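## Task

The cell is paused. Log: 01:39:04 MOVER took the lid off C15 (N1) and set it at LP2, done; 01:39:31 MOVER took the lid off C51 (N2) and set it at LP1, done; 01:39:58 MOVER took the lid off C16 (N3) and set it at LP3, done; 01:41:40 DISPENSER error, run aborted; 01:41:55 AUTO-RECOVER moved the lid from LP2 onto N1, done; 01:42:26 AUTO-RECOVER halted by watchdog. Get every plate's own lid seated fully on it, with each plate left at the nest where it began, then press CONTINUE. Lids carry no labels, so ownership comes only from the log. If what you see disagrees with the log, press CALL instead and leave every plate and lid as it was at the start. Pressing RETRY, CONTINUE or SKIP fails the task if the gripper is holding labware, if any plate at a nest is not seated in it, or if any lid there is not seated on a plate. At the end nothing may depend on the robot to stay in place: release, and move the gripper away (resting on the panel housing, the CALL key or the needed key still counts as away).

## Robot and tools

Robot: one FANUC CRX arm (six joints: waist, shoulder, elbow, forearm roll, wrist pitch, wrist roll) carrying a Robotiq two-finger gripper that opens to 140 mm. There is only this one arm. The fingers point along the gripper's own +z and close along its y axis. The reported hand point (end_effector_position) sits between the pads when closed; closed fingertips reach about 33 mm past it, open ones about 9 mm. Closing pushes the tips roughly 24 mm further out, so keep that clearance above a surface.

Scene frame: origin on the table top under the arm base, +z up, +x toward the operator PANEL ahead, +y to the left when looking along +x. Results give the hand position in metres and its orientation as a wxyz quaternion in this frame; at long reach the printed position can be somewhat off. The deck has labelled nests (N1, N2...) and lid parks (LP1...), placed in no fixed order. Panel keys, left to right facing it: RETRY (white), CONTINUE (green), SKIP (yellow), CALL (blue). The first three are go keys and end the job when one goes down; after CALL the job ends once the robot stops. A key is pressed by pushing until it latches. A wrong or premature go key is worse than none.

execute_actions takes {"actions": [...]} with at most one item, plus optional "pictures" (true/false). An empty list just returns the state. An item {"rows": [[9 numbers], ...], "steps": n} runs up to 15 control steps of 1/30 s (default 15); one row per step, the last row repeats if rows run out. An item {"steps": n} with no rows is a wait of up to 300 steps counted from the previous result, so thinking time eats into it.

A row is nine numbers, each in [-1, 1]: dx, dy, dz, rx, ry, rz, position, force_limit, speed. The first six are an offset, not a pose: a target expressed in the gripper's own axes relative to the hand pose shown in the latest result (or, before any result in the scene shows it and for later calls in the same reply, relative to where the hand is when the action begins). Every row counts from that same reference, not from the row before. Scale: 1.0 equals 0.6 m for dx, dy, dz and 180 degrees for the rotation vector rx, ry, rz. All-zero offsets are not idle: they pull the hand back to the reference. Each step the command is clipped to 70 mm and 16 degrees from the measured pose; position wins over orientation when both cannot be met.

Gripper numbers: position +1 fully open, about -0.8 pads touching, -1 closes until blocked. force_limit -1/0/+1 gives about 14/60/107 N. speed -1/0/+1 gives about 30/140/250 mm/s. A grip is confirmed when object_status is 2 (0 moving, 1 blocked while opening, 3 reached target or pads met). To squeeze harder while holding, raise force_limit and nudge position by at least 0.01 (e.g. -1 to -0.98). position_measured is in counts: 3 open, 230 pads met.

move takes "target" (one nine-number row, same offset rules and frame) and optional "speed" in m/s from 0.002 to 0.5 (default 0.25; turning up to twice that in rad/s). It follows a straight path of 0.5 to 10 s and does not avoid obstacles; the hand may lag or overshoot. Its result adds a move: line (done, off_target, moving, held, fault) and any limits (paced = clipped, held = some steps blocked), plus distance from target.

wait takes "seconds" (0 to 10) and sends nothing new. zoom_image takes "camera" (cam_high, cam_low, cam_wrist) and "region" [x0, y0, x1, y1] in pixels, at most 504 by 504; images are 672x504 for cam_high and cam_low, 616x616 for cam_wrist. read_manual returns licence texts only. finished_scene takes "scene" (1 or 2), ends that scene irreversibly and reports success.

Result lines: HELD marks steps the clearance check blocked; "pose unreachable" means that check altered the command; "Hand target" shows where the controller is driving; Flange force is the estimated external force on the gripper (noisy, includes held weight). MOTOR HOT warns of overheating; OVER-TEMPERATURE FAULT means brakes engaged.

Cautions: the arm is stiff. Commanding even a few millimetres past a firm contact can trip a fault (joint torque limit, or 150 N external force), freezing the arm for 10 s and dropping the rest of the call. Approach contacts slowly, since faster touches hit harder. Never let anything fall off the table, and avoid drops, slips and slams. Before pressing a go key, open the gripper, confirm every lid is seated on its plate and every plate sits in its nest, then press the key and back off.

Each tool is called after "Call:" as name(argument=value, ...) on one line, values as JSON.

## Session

Call:
execute_actions(actions=[])

Scene clock: 0.00 s of 9600.00 s.
end_effector_position=(+0.8301, -0.3072, +0.3663) position_measured=3 object_status=3 end_effector_quat_wxyz=(+0.508, +0.352, +0.579, +0.531)
Joint positions: [-0.013  1.601  0.43   0.071  1.754  2.365]
Joint velocities: [-0.001  0.002 -0.    -0.001 -0.001 -0.   ]
Flange force (N, the push that the arm receives, along the gripper's own x y z axes): no reading
Hand target: +0.830, -0.307, +0.366; +0.508, +0.352, +0.579, +0.531

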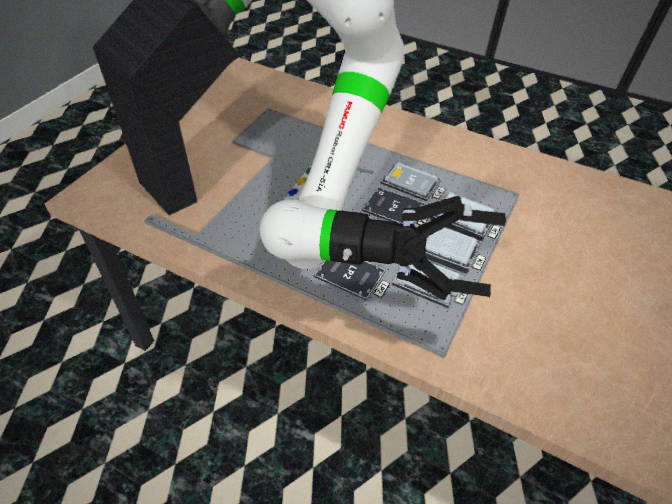

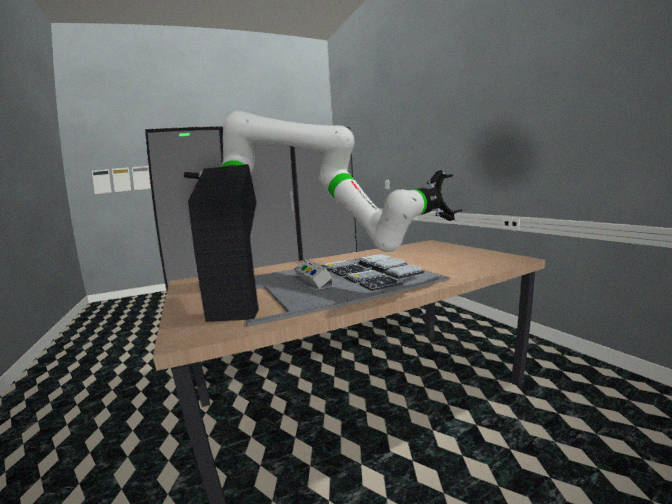

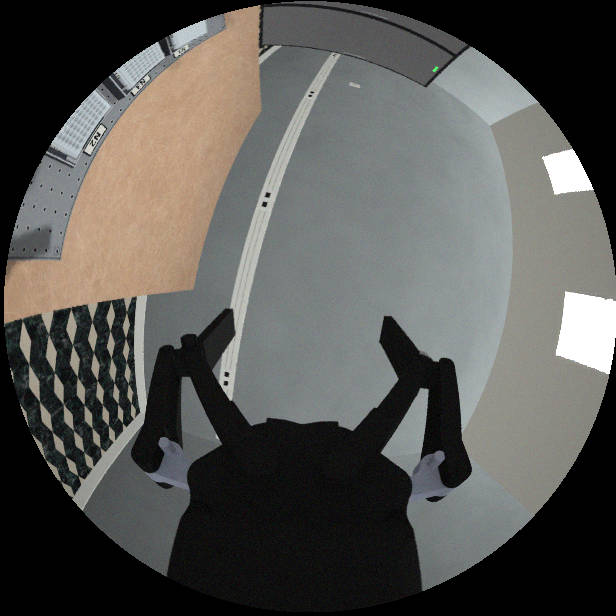

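Call:
move(target=[0.6,0.04,-0.245,0.418,-0.437,0.477,0.6,-0.5,0])

Call:
zoom_image(camera="cam_high", region=[260, 140, 520, 320])

Scene clock: 8.57 s of 9600.00 s.
end_effector_position=(+0.6008, -0.0001, +0.2998) position_measured=53 object_status=3 end_effector_quat_wxyz=(+0.004, +1.000, -0.001, +0.003)
Joint positions: [-0.449  0.476 -0.377  2.099  1.292 -0.35 ]
Joint velocities: [-0.    -0.001  0.001  0.001 -0.    -0.001]
Flange force (N, the push that the arm receives, along the gripper's own x y z axes): [-3.5 1.8 -3.1]
Hand target: +0.601, -0.000, +0.300; +0.004, +1.000, -0.001, +0.002
Off the commanded pose: 0.001 m, 0 deg.
After step 90, 0.33 s passed at rest.
move: done

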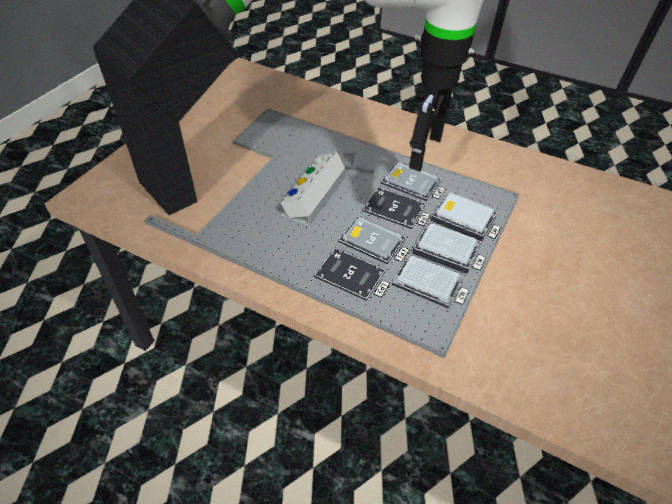

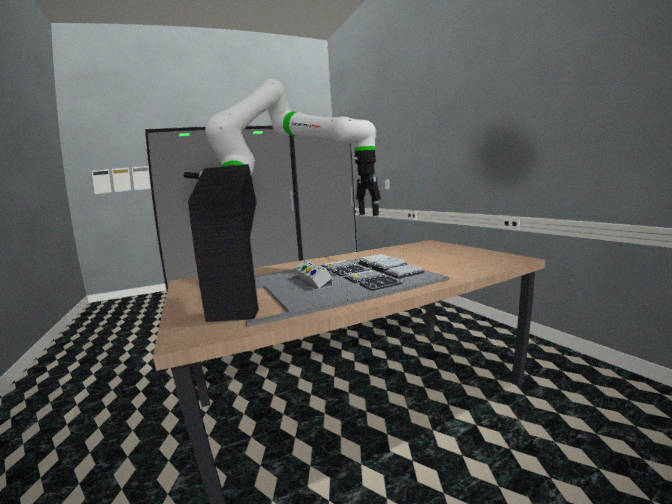

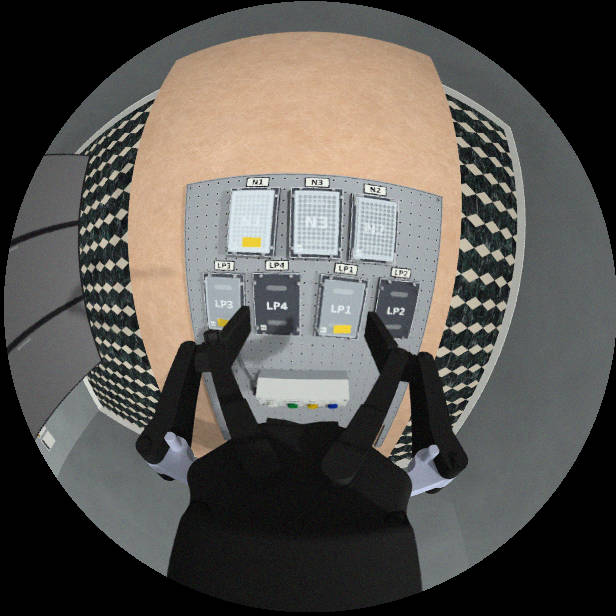

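Region (260, 140, 520, 320) of cam_high's 672x504 image, scaled by 1.938, with more detail than that image has; it fills the top 349 rows of this view, and the rest is white.

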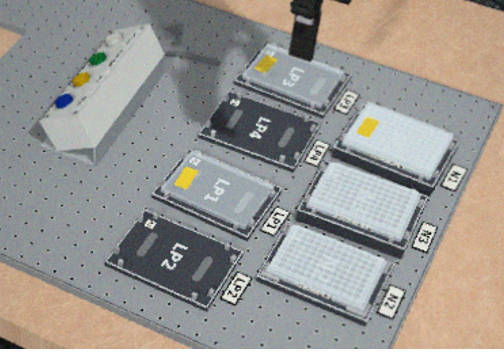

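Call:
move(target=[-0.15,0.115,0.33,0,0,0,0.6,-0.5,0])

Call:
zoom_image(camera="cam_wrist", region=[130, 50, 490, 400])

Scene clock: 11.17 s of 9600.00 s.
end_effector_position=(+0.5113, -0.0703, +0.1018) position_measured=53 object_status=3 end_effector_quat_wxyz=(+0.004, +1.000, -0.001, +0.002)
Joint positions: [-0.123  0.711 -0.604  1.624  1.01   0.079]
Joint velocities: [ 0.001  0.001  0.    -0.001 -0.     0.   ]
Flange force (N, the push that the arm receives, along the gripper's own x y z axes): [-3.8 0.0 -3.6]
Hand target: +0.511, -0.070, +0.102; +0.004, +1.000, -0.001, +0.002
Off the commanded pose: 0.000 m, 0 deg.
move: done

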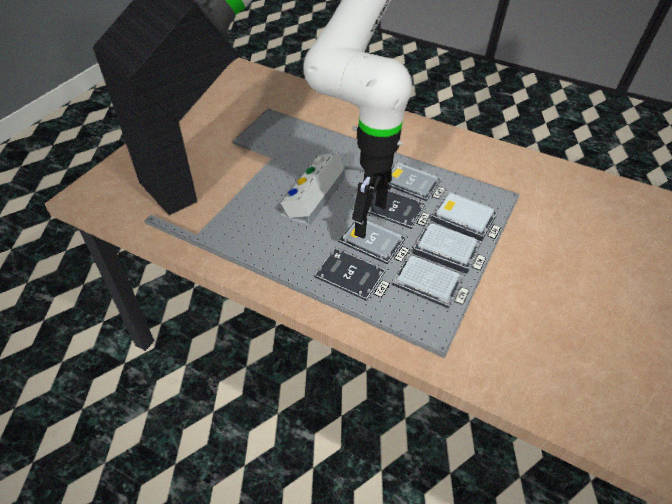

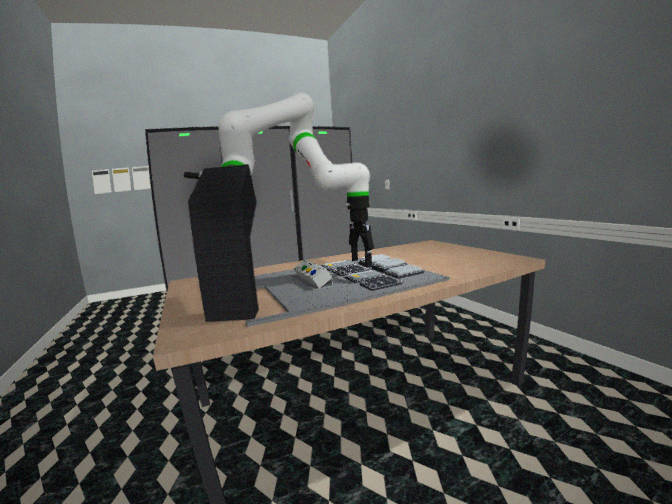

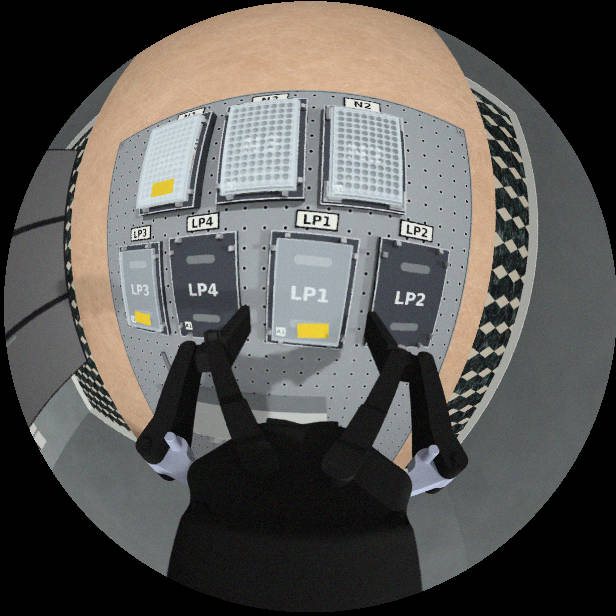

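Region (130, 50, 490, 400) of cam_wrist's 616x616 image, scaled by 1.400, with more detail than that image has; it fills the top 490 rows of this view, and the rest is white.

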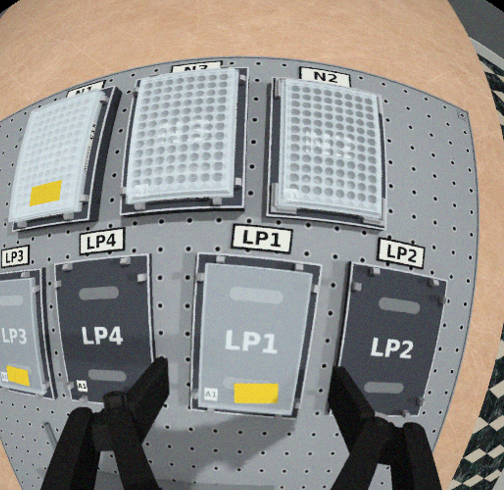

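Call:
zoom_image(camera="cam_wrist", region=[170, 90, 330, 220])

Call:
move(target=[0.02,0.005,0.065,0,0,0.013,0.5,-0.5,0], speed=0.08)

Call:
zoom_image(camera="cam_high", region=[310, 180, 490, 320])

Region (170, 90, 330, 220) of cam_wrist's 616x616 image, scaled by 3.150, with more detail than that image has; it fills the top 410 rows of this view, and the rest is white.

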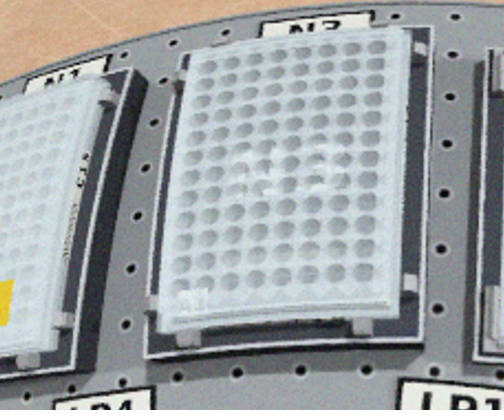

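Scene clock: 14.17 s of 9600.00 s.
end_effector_position=(+0.5235, -0.0734, +0.0629) position_measured=66 object_status=3 end_effector_quat_wxyz=(+0.004, +1.000, -0.021, +0.002)
Joint positions: [-0.039  0.775 -0.546  1.539  0.989  0.045]
Joint velocities: [ 0.    -0.001  0.    -0.002 -0.001 -0.002]
Flange force (N, the push that the arm receives, along the gripper's own x y z axes): [-1.5 1.0 -5.0]
Hand target: +0.523, -0.073, +0.063; +0.004, +1.000, -0.021, +0.002
Off the commanded pose: 0.000 m, 0 deg.
move: done

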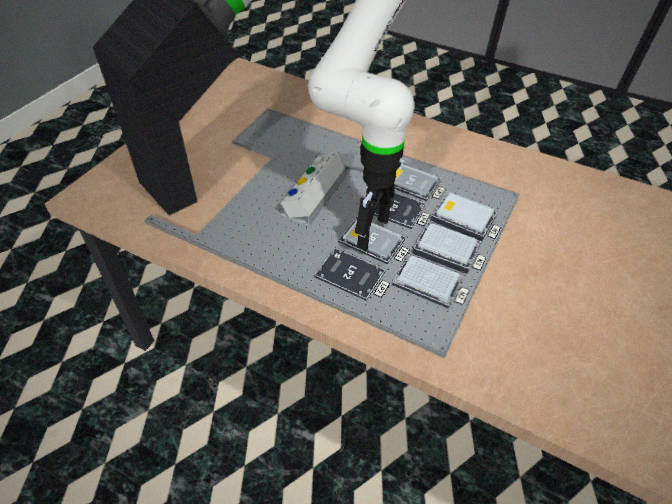

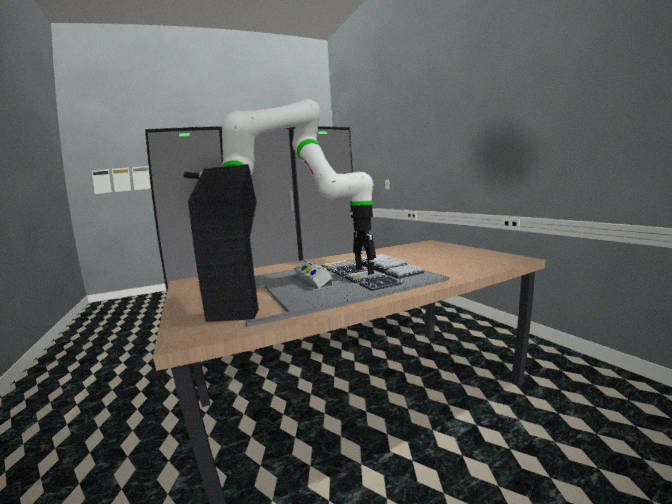

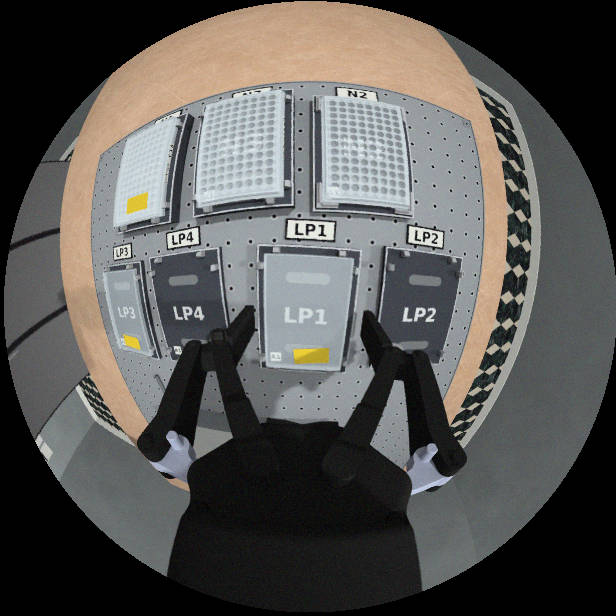

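Region (310, 180, 490, 320) of cam_high's 672x504 image, scaled by 2.800, with more detail than that image has.

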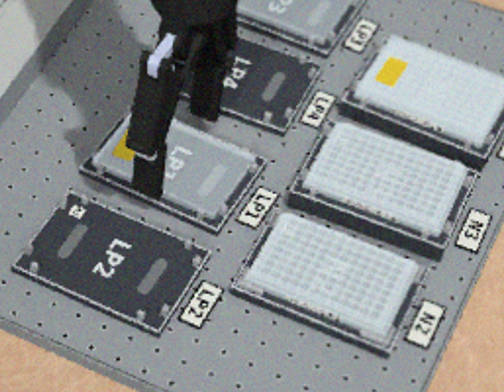

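Call:
zoom_image(camera="cam_high", region=[390, 220, 490, 310])

Call:
move(target=[0.01,0,0.02,0,0,0,0.36,-0.5,-0.5], speed=0.02)

Call:
zoom_image(camera="cam_high", region=[330, 200, 420, 270])

Call:
zoom_image(camera="cam_wrist", region=[210, 220, 410, 400])

Region (390, 220, 490, 310) of cam_high's 672x504 image, scaled by 5.040, with more detail than that image has; it fills the top 454 rows of this view, and the rest is white.

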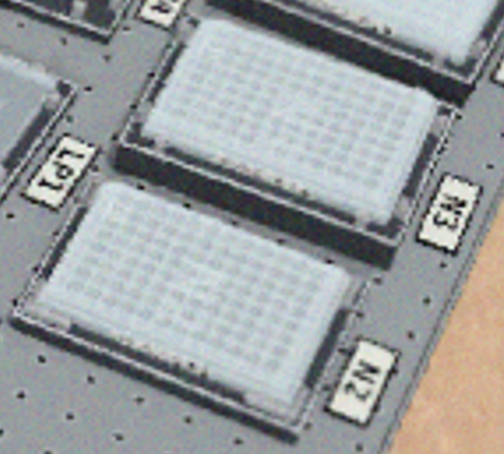

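Scene clock: 17.97 s of 9600.00 s.
end_effector_position=(+0.5295, -0.0737, +0.0509) position_measured=84 object_status=3 end_effector_quat_wxyz=(+0.004, +1.000, -0.021, +0.002)
Joint positions: [-0.015  0.795 -0.521  1.519  0.983  0.039]
Joint velocities: [-0.001  0.001  0.    -0.    -0.    -0.001]
Flange force (N, the push that the arm receives, along the gripper's own x y z axes): [-1.5 0.6 -2.9]
Hand target: +0.530, -0.074, +0.051; +0.004, +1.000, -0.021, +0.002
Off the commanded pose: 0.000 m, 0 deg.
move: done

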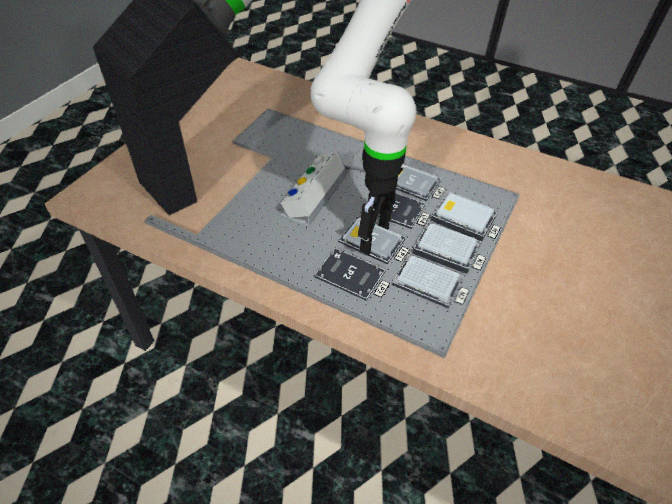

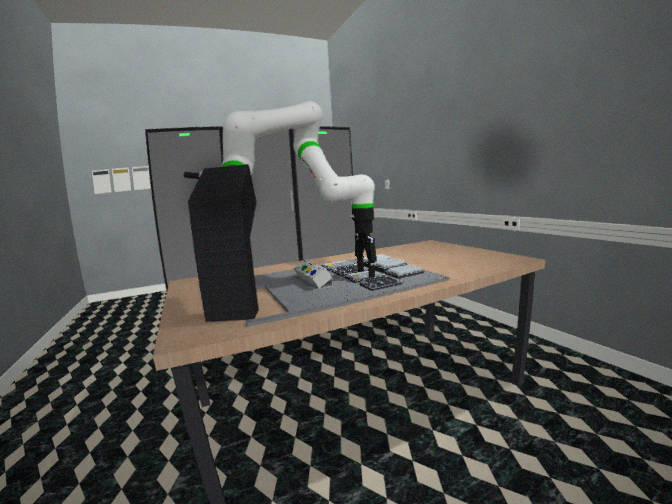

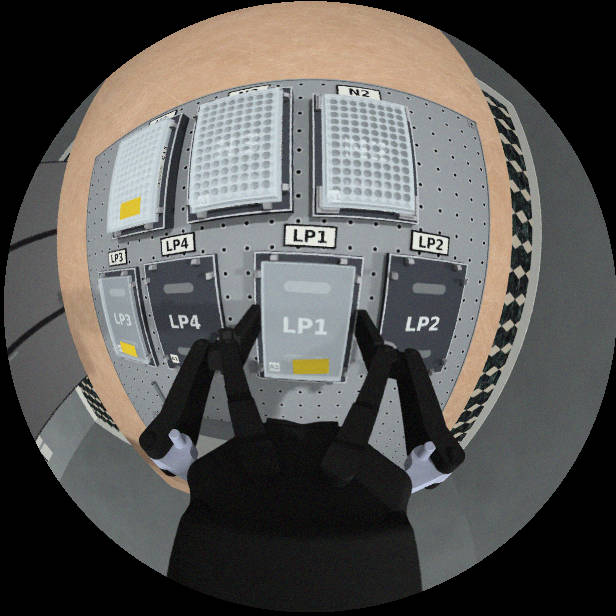

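Region (330, 200, 420, 270) of cam_high's 672x504 image, scaled by 5.600, with more detail than that image has.

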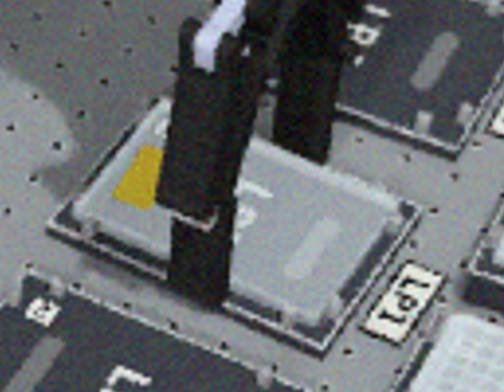

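Region (210, 220, 410, 400) of cam_wrist's 616x616 image, scaled by 2.520, with more detail than that image has; it fills the top 454 rows of this view, and the rest is white.

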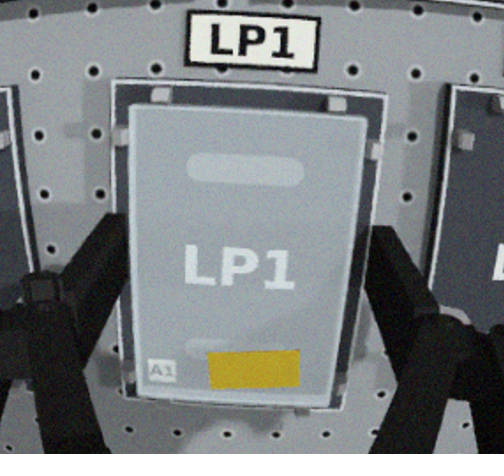

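Call:
move(target=[0,-0.003,0.004,0,0,0,0.36,-0.5,-0.5], speed=0.01)

Call:
move(target=[0,0,0,0,0,0,0.1,-0.6,-1])

Scene clock: 19.93 s of 9600.00 s.
end_effector_position=(+0.5296, -0.0719, +0.0485) position_measured=84 object_status=3 end_effector_quat_wxyz=(+0.004, +1.000, -0.021, +0.002)
Joint positions: [-0.007  0.794 -0.521  1.512  0.981  0.039]
Joint velocities: [ 0.    -0.    -0.     0.     0.001  0.001]
Flange force (N, the push that the arm receives, along the gripper's own x y z axes): [-2.1 0.5 -4.8]
Hand target: +0.530, -0.072, +0.048; +0.004, +1.000, -0.021, +0.002
Off the commanded pose: 0.000 m, 0 deg.
move: done

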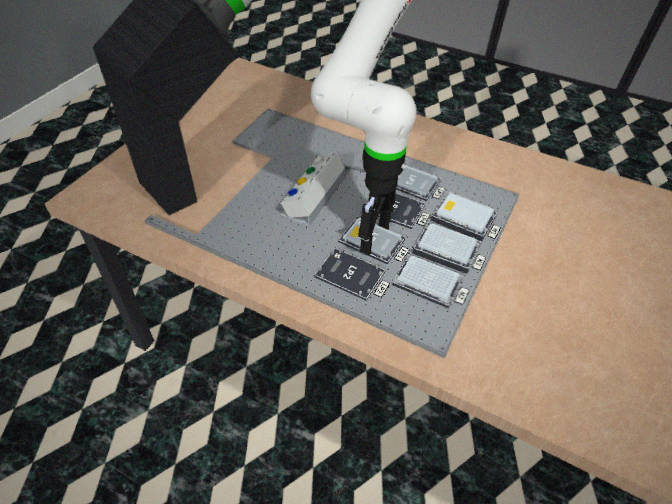

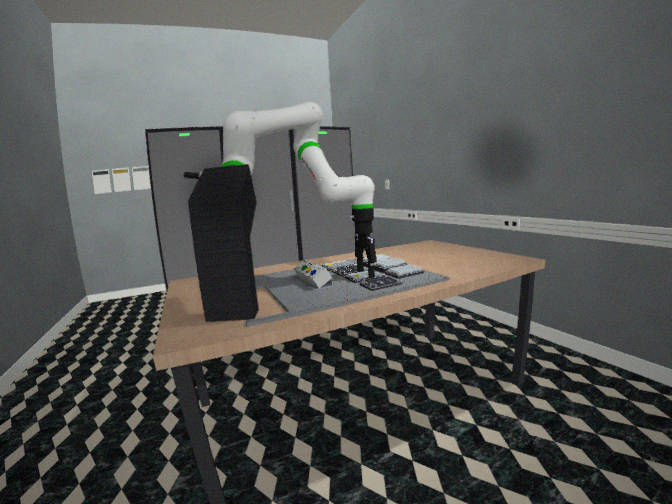

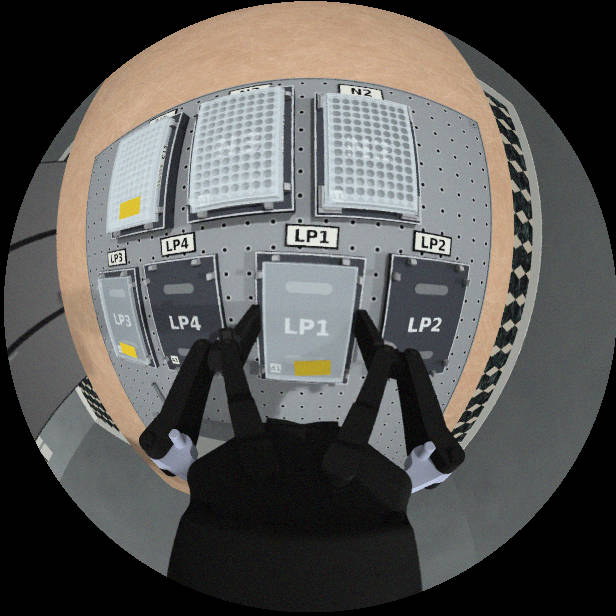

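Scene clock: 20.47 s of 9600.00 s.
end_effector_position=(+0.5297, -0.0715, +0.0485) position_measured=98 object_status=2 end_effector_quat_wxyz=(+0.003, +1.000, -0.021, +0.002)
Joint positions: [-0.007  0.794 -0.521  1.512  0.981  0.039]
Joint velocities: [ 0.     0.001 -0.     0.    -0.003 -0.   ]
Flange force (N, the push that the arm receives, along the gripper's own x y z axes): [-29.6 -37.0 -102.6]
Hand target: +0.530, -0.072, +0.048; +0.004, +1.000, -0.021, +0.002
Off the commanded pose: 0.000 m, 0 deg.
move: done

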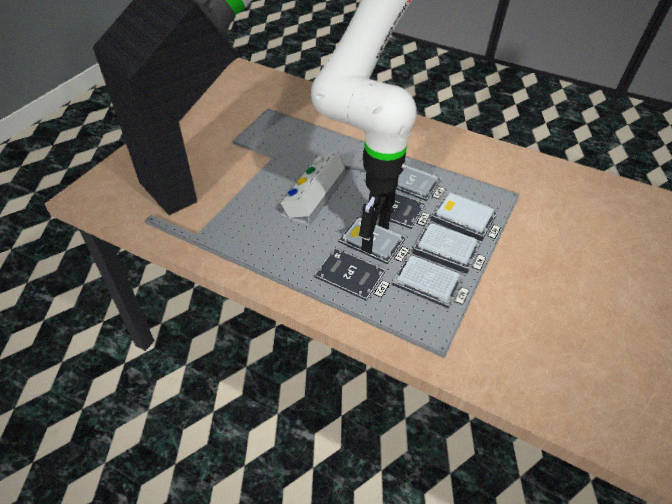

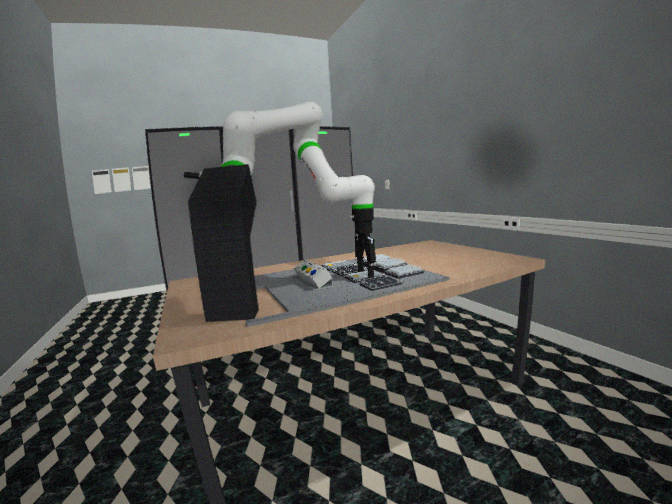

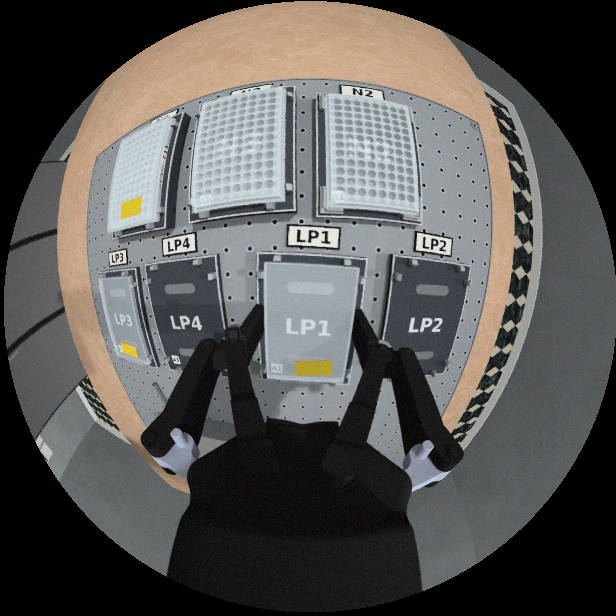

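Call:
move(target=[0,0,-0.004,0,0,0,0.33,-1,-1], speed=0.01)

Call:
move(target=[0,0,0,0,0,0,0.18,-1,-1])

Call:
zoom_image(camera="cam_wrist", region=[210, 220, 410, 400])

Scene clock: 22.60 s of 9600.00 s.
end_effector_position=(+0.5297, -0.0715, +0.0509) position_measured=87 object_status=3 end_effector_quat_wxyz=(+0.003, +1.000, -0.021, +0.002)
Joint positions: [-0.013  0.791 -0.523  1.518  0.983  0.037]
Joint velocities: [ 0.    -0.     0.     0.    -0.    -0.001]
Flange force (N, the push that the arm receives, along the gripper's own x y z axes): [-2.8 1.2 -2.6]
Hand target: +0.530, -0.072, +0.051; +0.003, +1.000, -0.021, +0.002
Off the commanded pose: 0.000 m, 0 deg.
move: done

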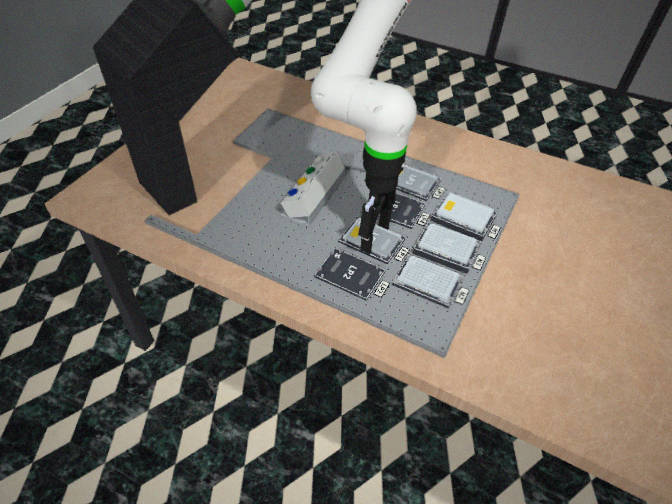

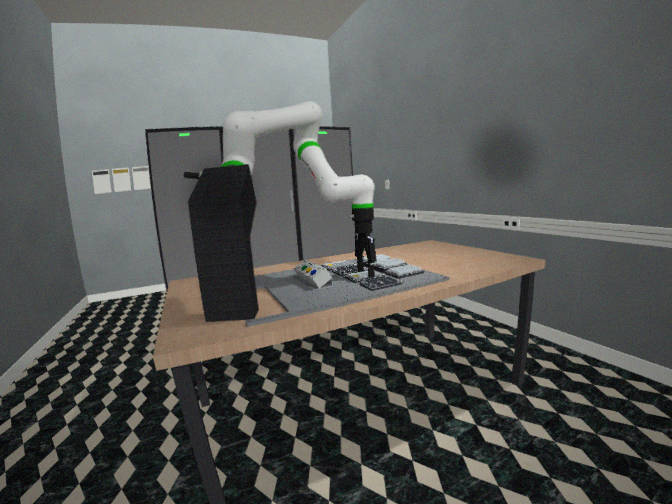

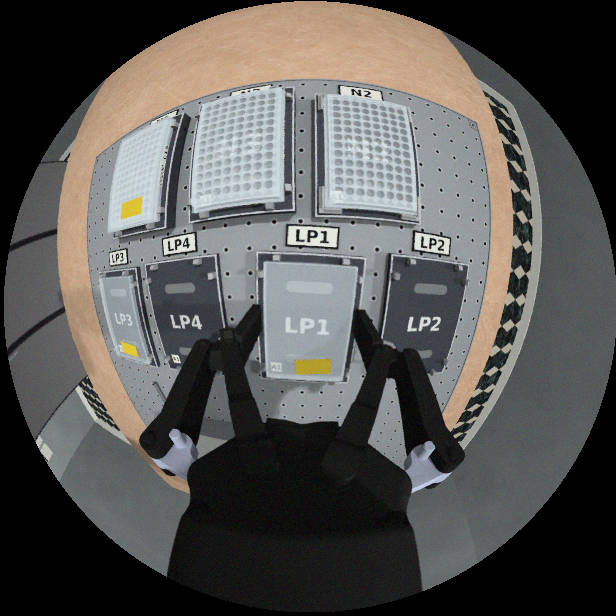

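Scene clock: 23.10 s of 9600.00 s.
end_effector_position=(+0.5298, -0.0715, +0.0510) position_measured=101 object_status=2 end_effector_quat_wxyz=(+0.003, +1.000, -0.021, +0.002)
Joint positions: [-0.013  0.791 -0.523  1.518  0.983  0.037]
Joint velocities: [-0.    -0.    -0.     0.    -0.001  0.001]
Flange force (N, the push that the arm receives, along the gripper's own x y z axes): [-2.6 2.3 -11.5]
Hand target: +0.530, -0.072, +0.051; +0.003, +1.000, -0.021, +0.002
Off the commanded pose: 0.000 m, 0 deg.
move: done

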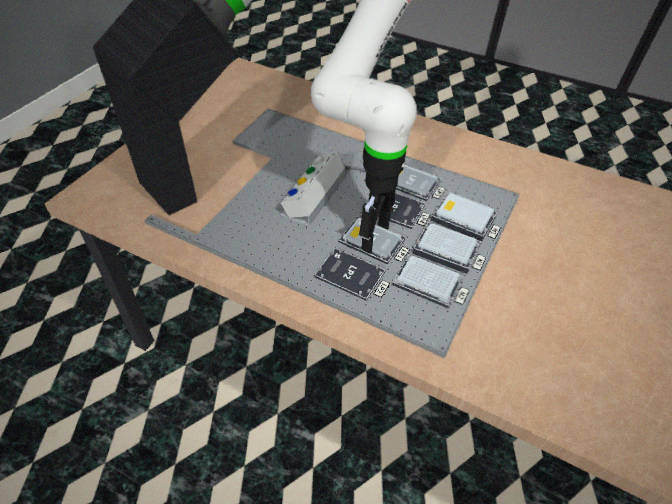

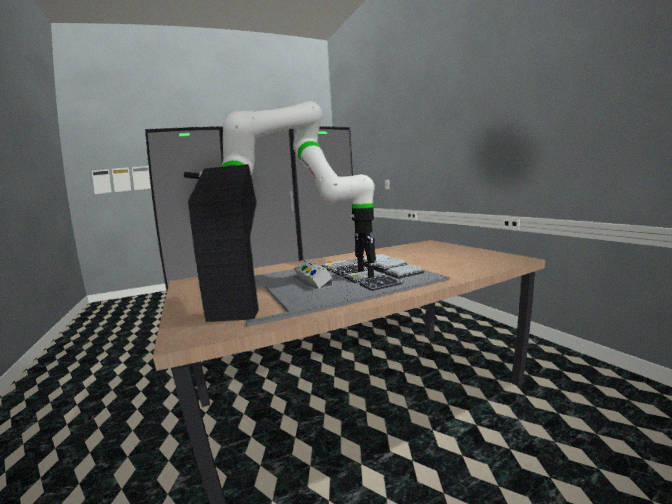

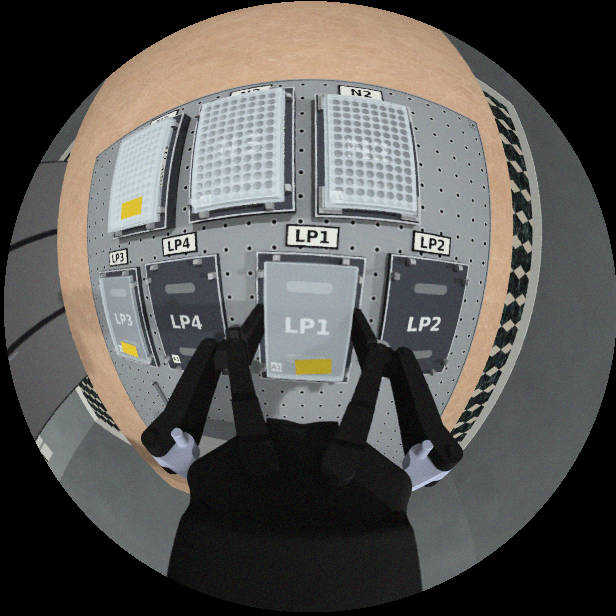

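Region (210, 220, 410, 400) of cam_wrist's 616x616 image, scaled by 2.520, with more detail than that image has; it fills the top 454 rows of this view, and the rest is white.

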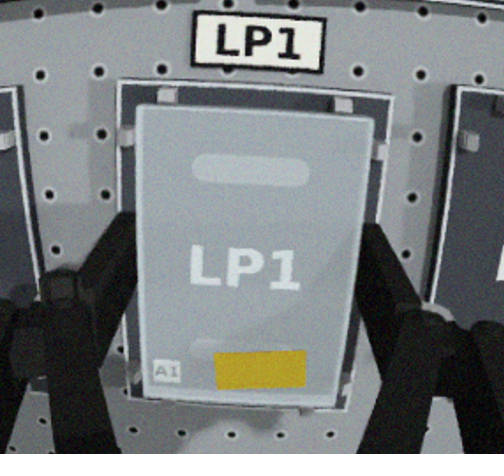

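Call:
move(target=[0,0,-0.075,0,0,0,0.18,-1,-1], speed=0.08)

Call:
move(target=[0.29,0.09,0,0,0,-0.013,0.18,-1,-1], speed=0.15)

Call:
zoom_image(camera="cam_wrist", region=[120, 190, 420, 420])

Scene clock: 25.60 s of 9600.00 s.
end_effector_position=(+0.5296, -0.0714, +0.0960) position_measured=101 object_status=2 end_effector_quat_wxyz=(+0.003, +1.000, -0.021, +0.002)
Joint positions: [-0.114  0.732 -0.552  1.634  1.01   0.003]
Joint velocities: [-0.    -0.     0.     0.001 -0.    -0.   ]
Flange force (N, the push that the arm receives, along the gripper's own x y z axes): [-0.4 2.3 -5.5]
Hand target: +0.530, -0.071, +0.096; +0.003, +1.000, -0.021, +0.002
Off the commanded pose: 0.000 m, 0 deg.
move: done

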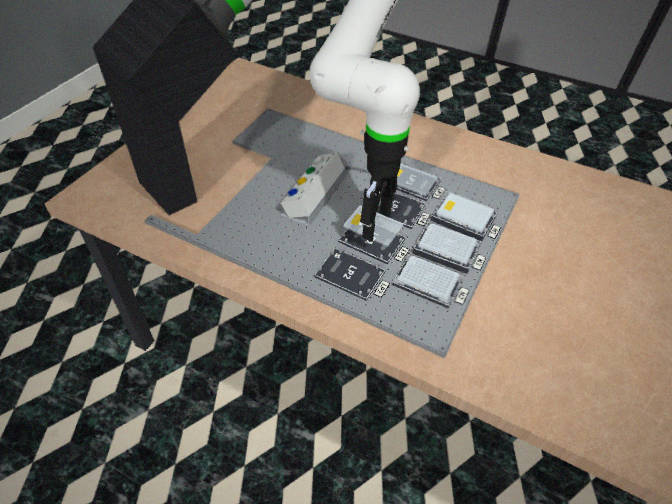

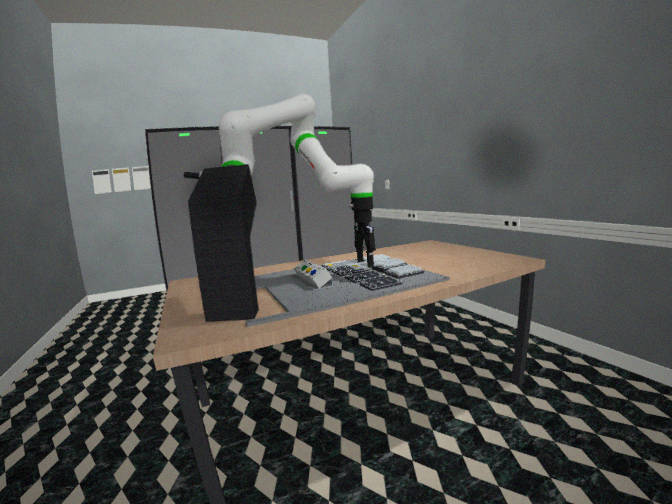

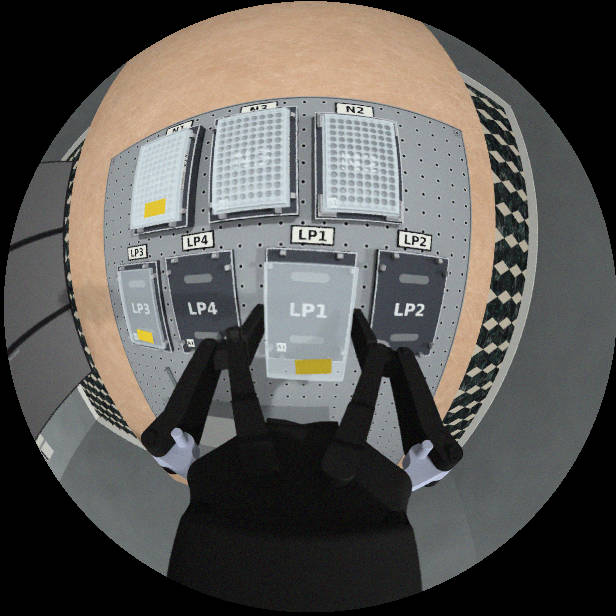

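Scene clock: 27.23 s of 9600.00 s.
end_effector_position=(+0.7017, -0.1320, +0.0969) position_measured=101 object_status=2 end_effector_quat_wxyz=(+0.003, +1.000, -0.001, +0.003)
Joint positions: [-0.182  1.022  0.07   1.879  1.102 -0.325]
Joint velocities: [-0.     0.001  0.001  0.001  0.001 -0.001]
Flange force (N, the push that the arm receives, along the gripper's own x y z axes): [-5.1 -0.9 -4.4]
Hand target: +0.702, -0.132, +0.097; +0.003, +1.000, -0.001, +0.003
Off the commanded pose: 0.001 m, 0 deg.
move: done

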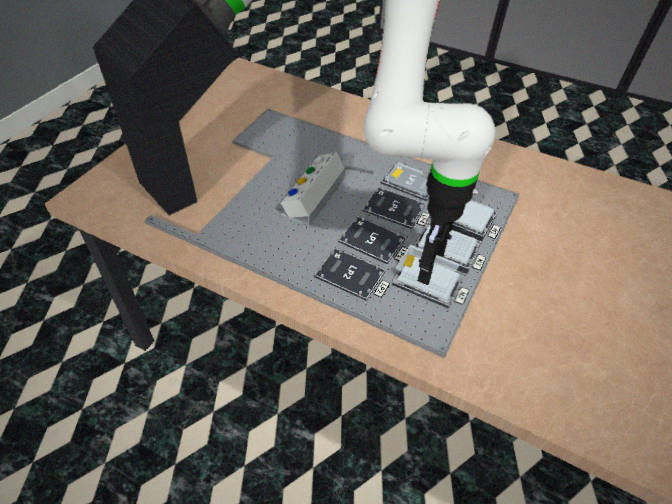

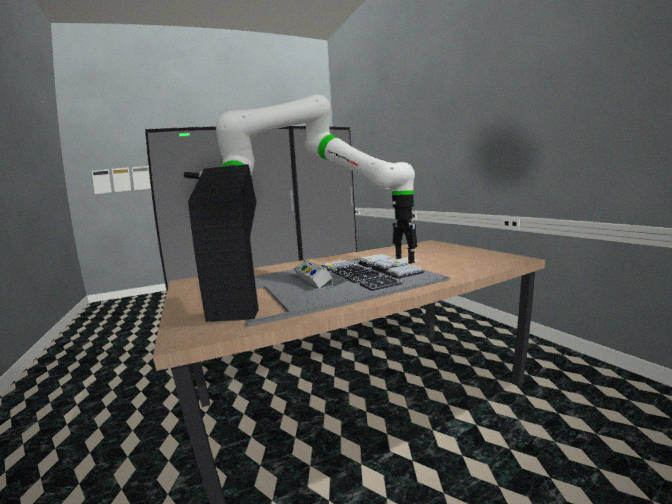

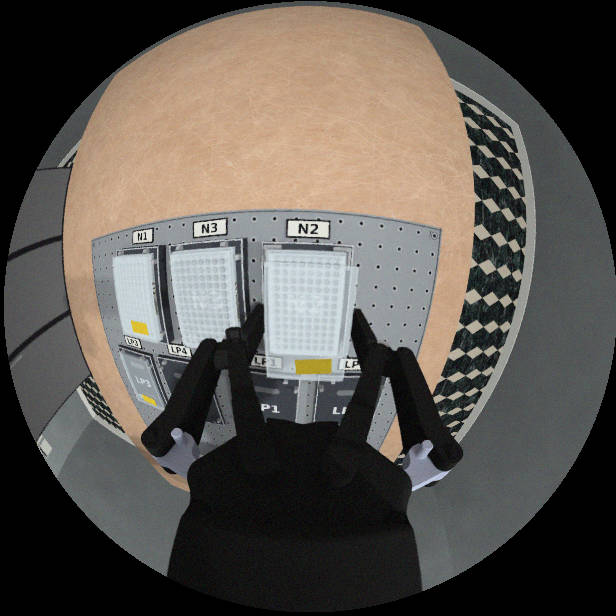

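Region (120, 190, 420, 420) of cam_wrist's 616x616 image, scaled by 1.680, with more detail than that image has; it fills the top 386 rows of this view, and the rest is white.

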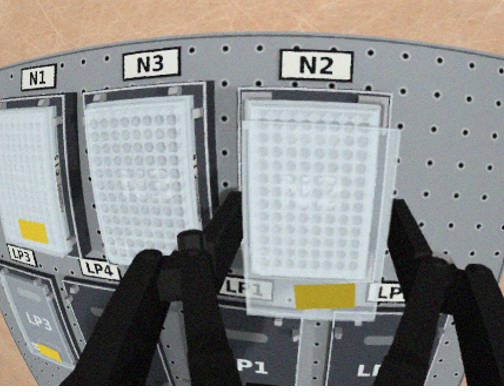

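Call:
zoom_image(camera="cam_wrist", region=[140, 250, 260, 330])

Call:
move(target=[0.014,-0.005,0.025,0,0,-0.004,0.18,-1,-1], speed=0.03)

Call:
zoom_image(camera="cam_wrist", region=[210, 220, 410, 400])

Call:
zoom_image(camera="cam_high", region=[380, 230, 480, 320])

Region (140, 250, 260, 330) of cam_wrist's 616x616 image, scaled by 4.200, with more detail than that image has.

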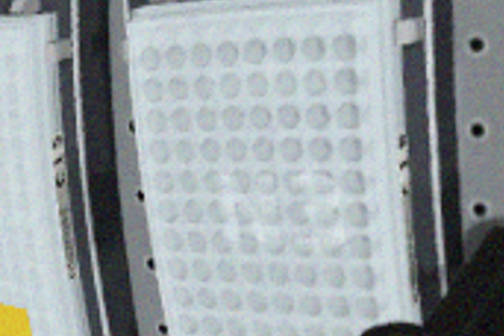

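Scene clock: 30.23 s of 9600.00 s.
end_effector_position=(+0.7101, -0.1290, +0.0820) position_measured=101 object_status=2 end_effector_quat_wxyz=(+0.003, +1.000, +0.006, +0.003)
Joint positions: [-0.158  1.043  0.105  1.868  1.093 -0.331]
Joint velocities: [ 0.     0.001  0.     0.     0.    -0.002]
Flange force (N, the push that the arm receives, along the gripper's own x y z axes): [-2.3 1.5 -1.5]
Hand target: +0.710, -0.129, +0.082; +0.003, +1.000, +0.006, +0.003
Off the commanded pose: 0.000 m, 0 deg.
move: done

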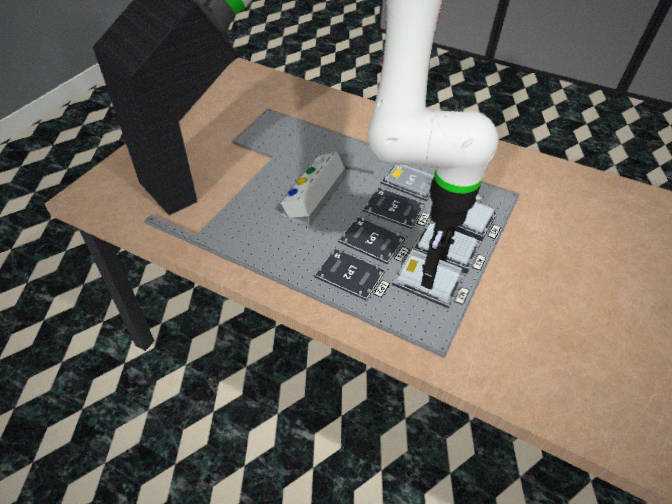

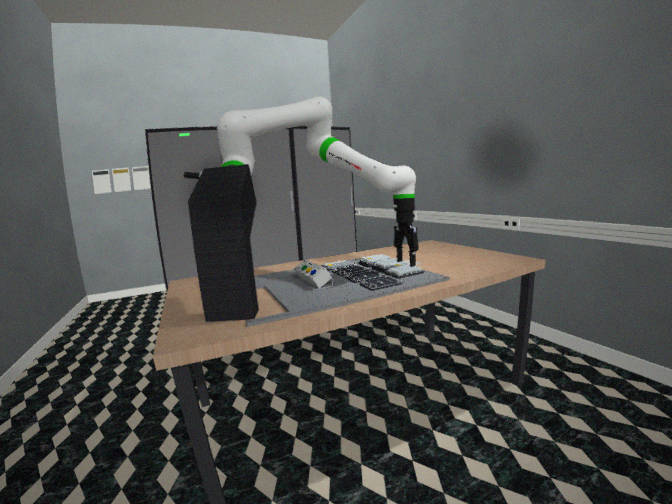

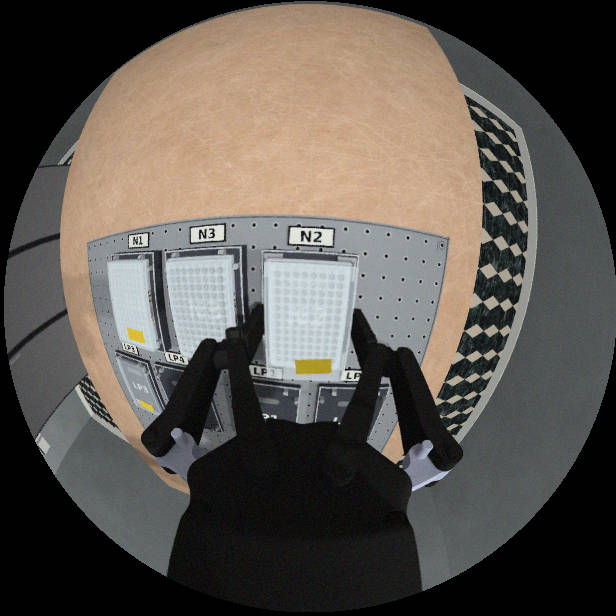

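Region (210, 220, 410, 400) of cam_wrist's 616x616 image, scaled by 2.520, with more detail than that image has; it fills the top 454 rows of this view, and the rest is white.

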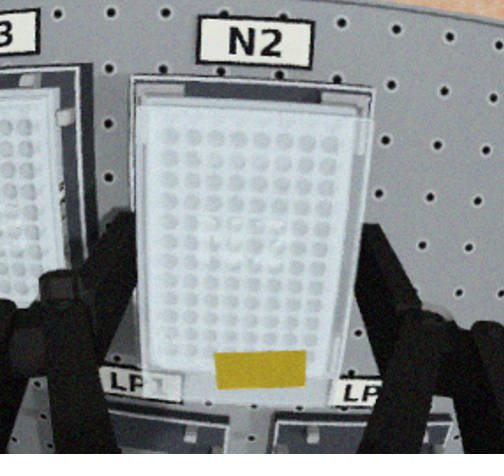

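Region (380, 230, 480, 320) of cam_high's 672x504 image, scaled by 5.040, with more detail than that image has; it fills the top 454 rows of this view, and the rest is white.

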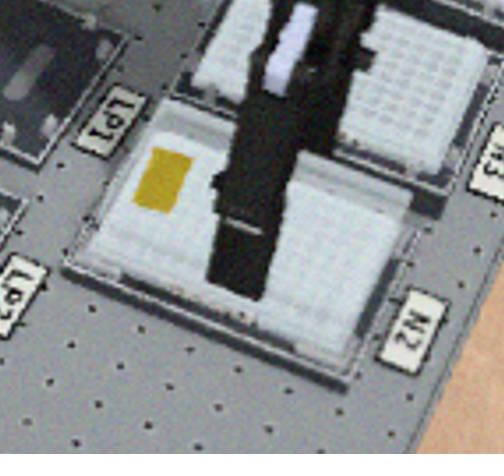

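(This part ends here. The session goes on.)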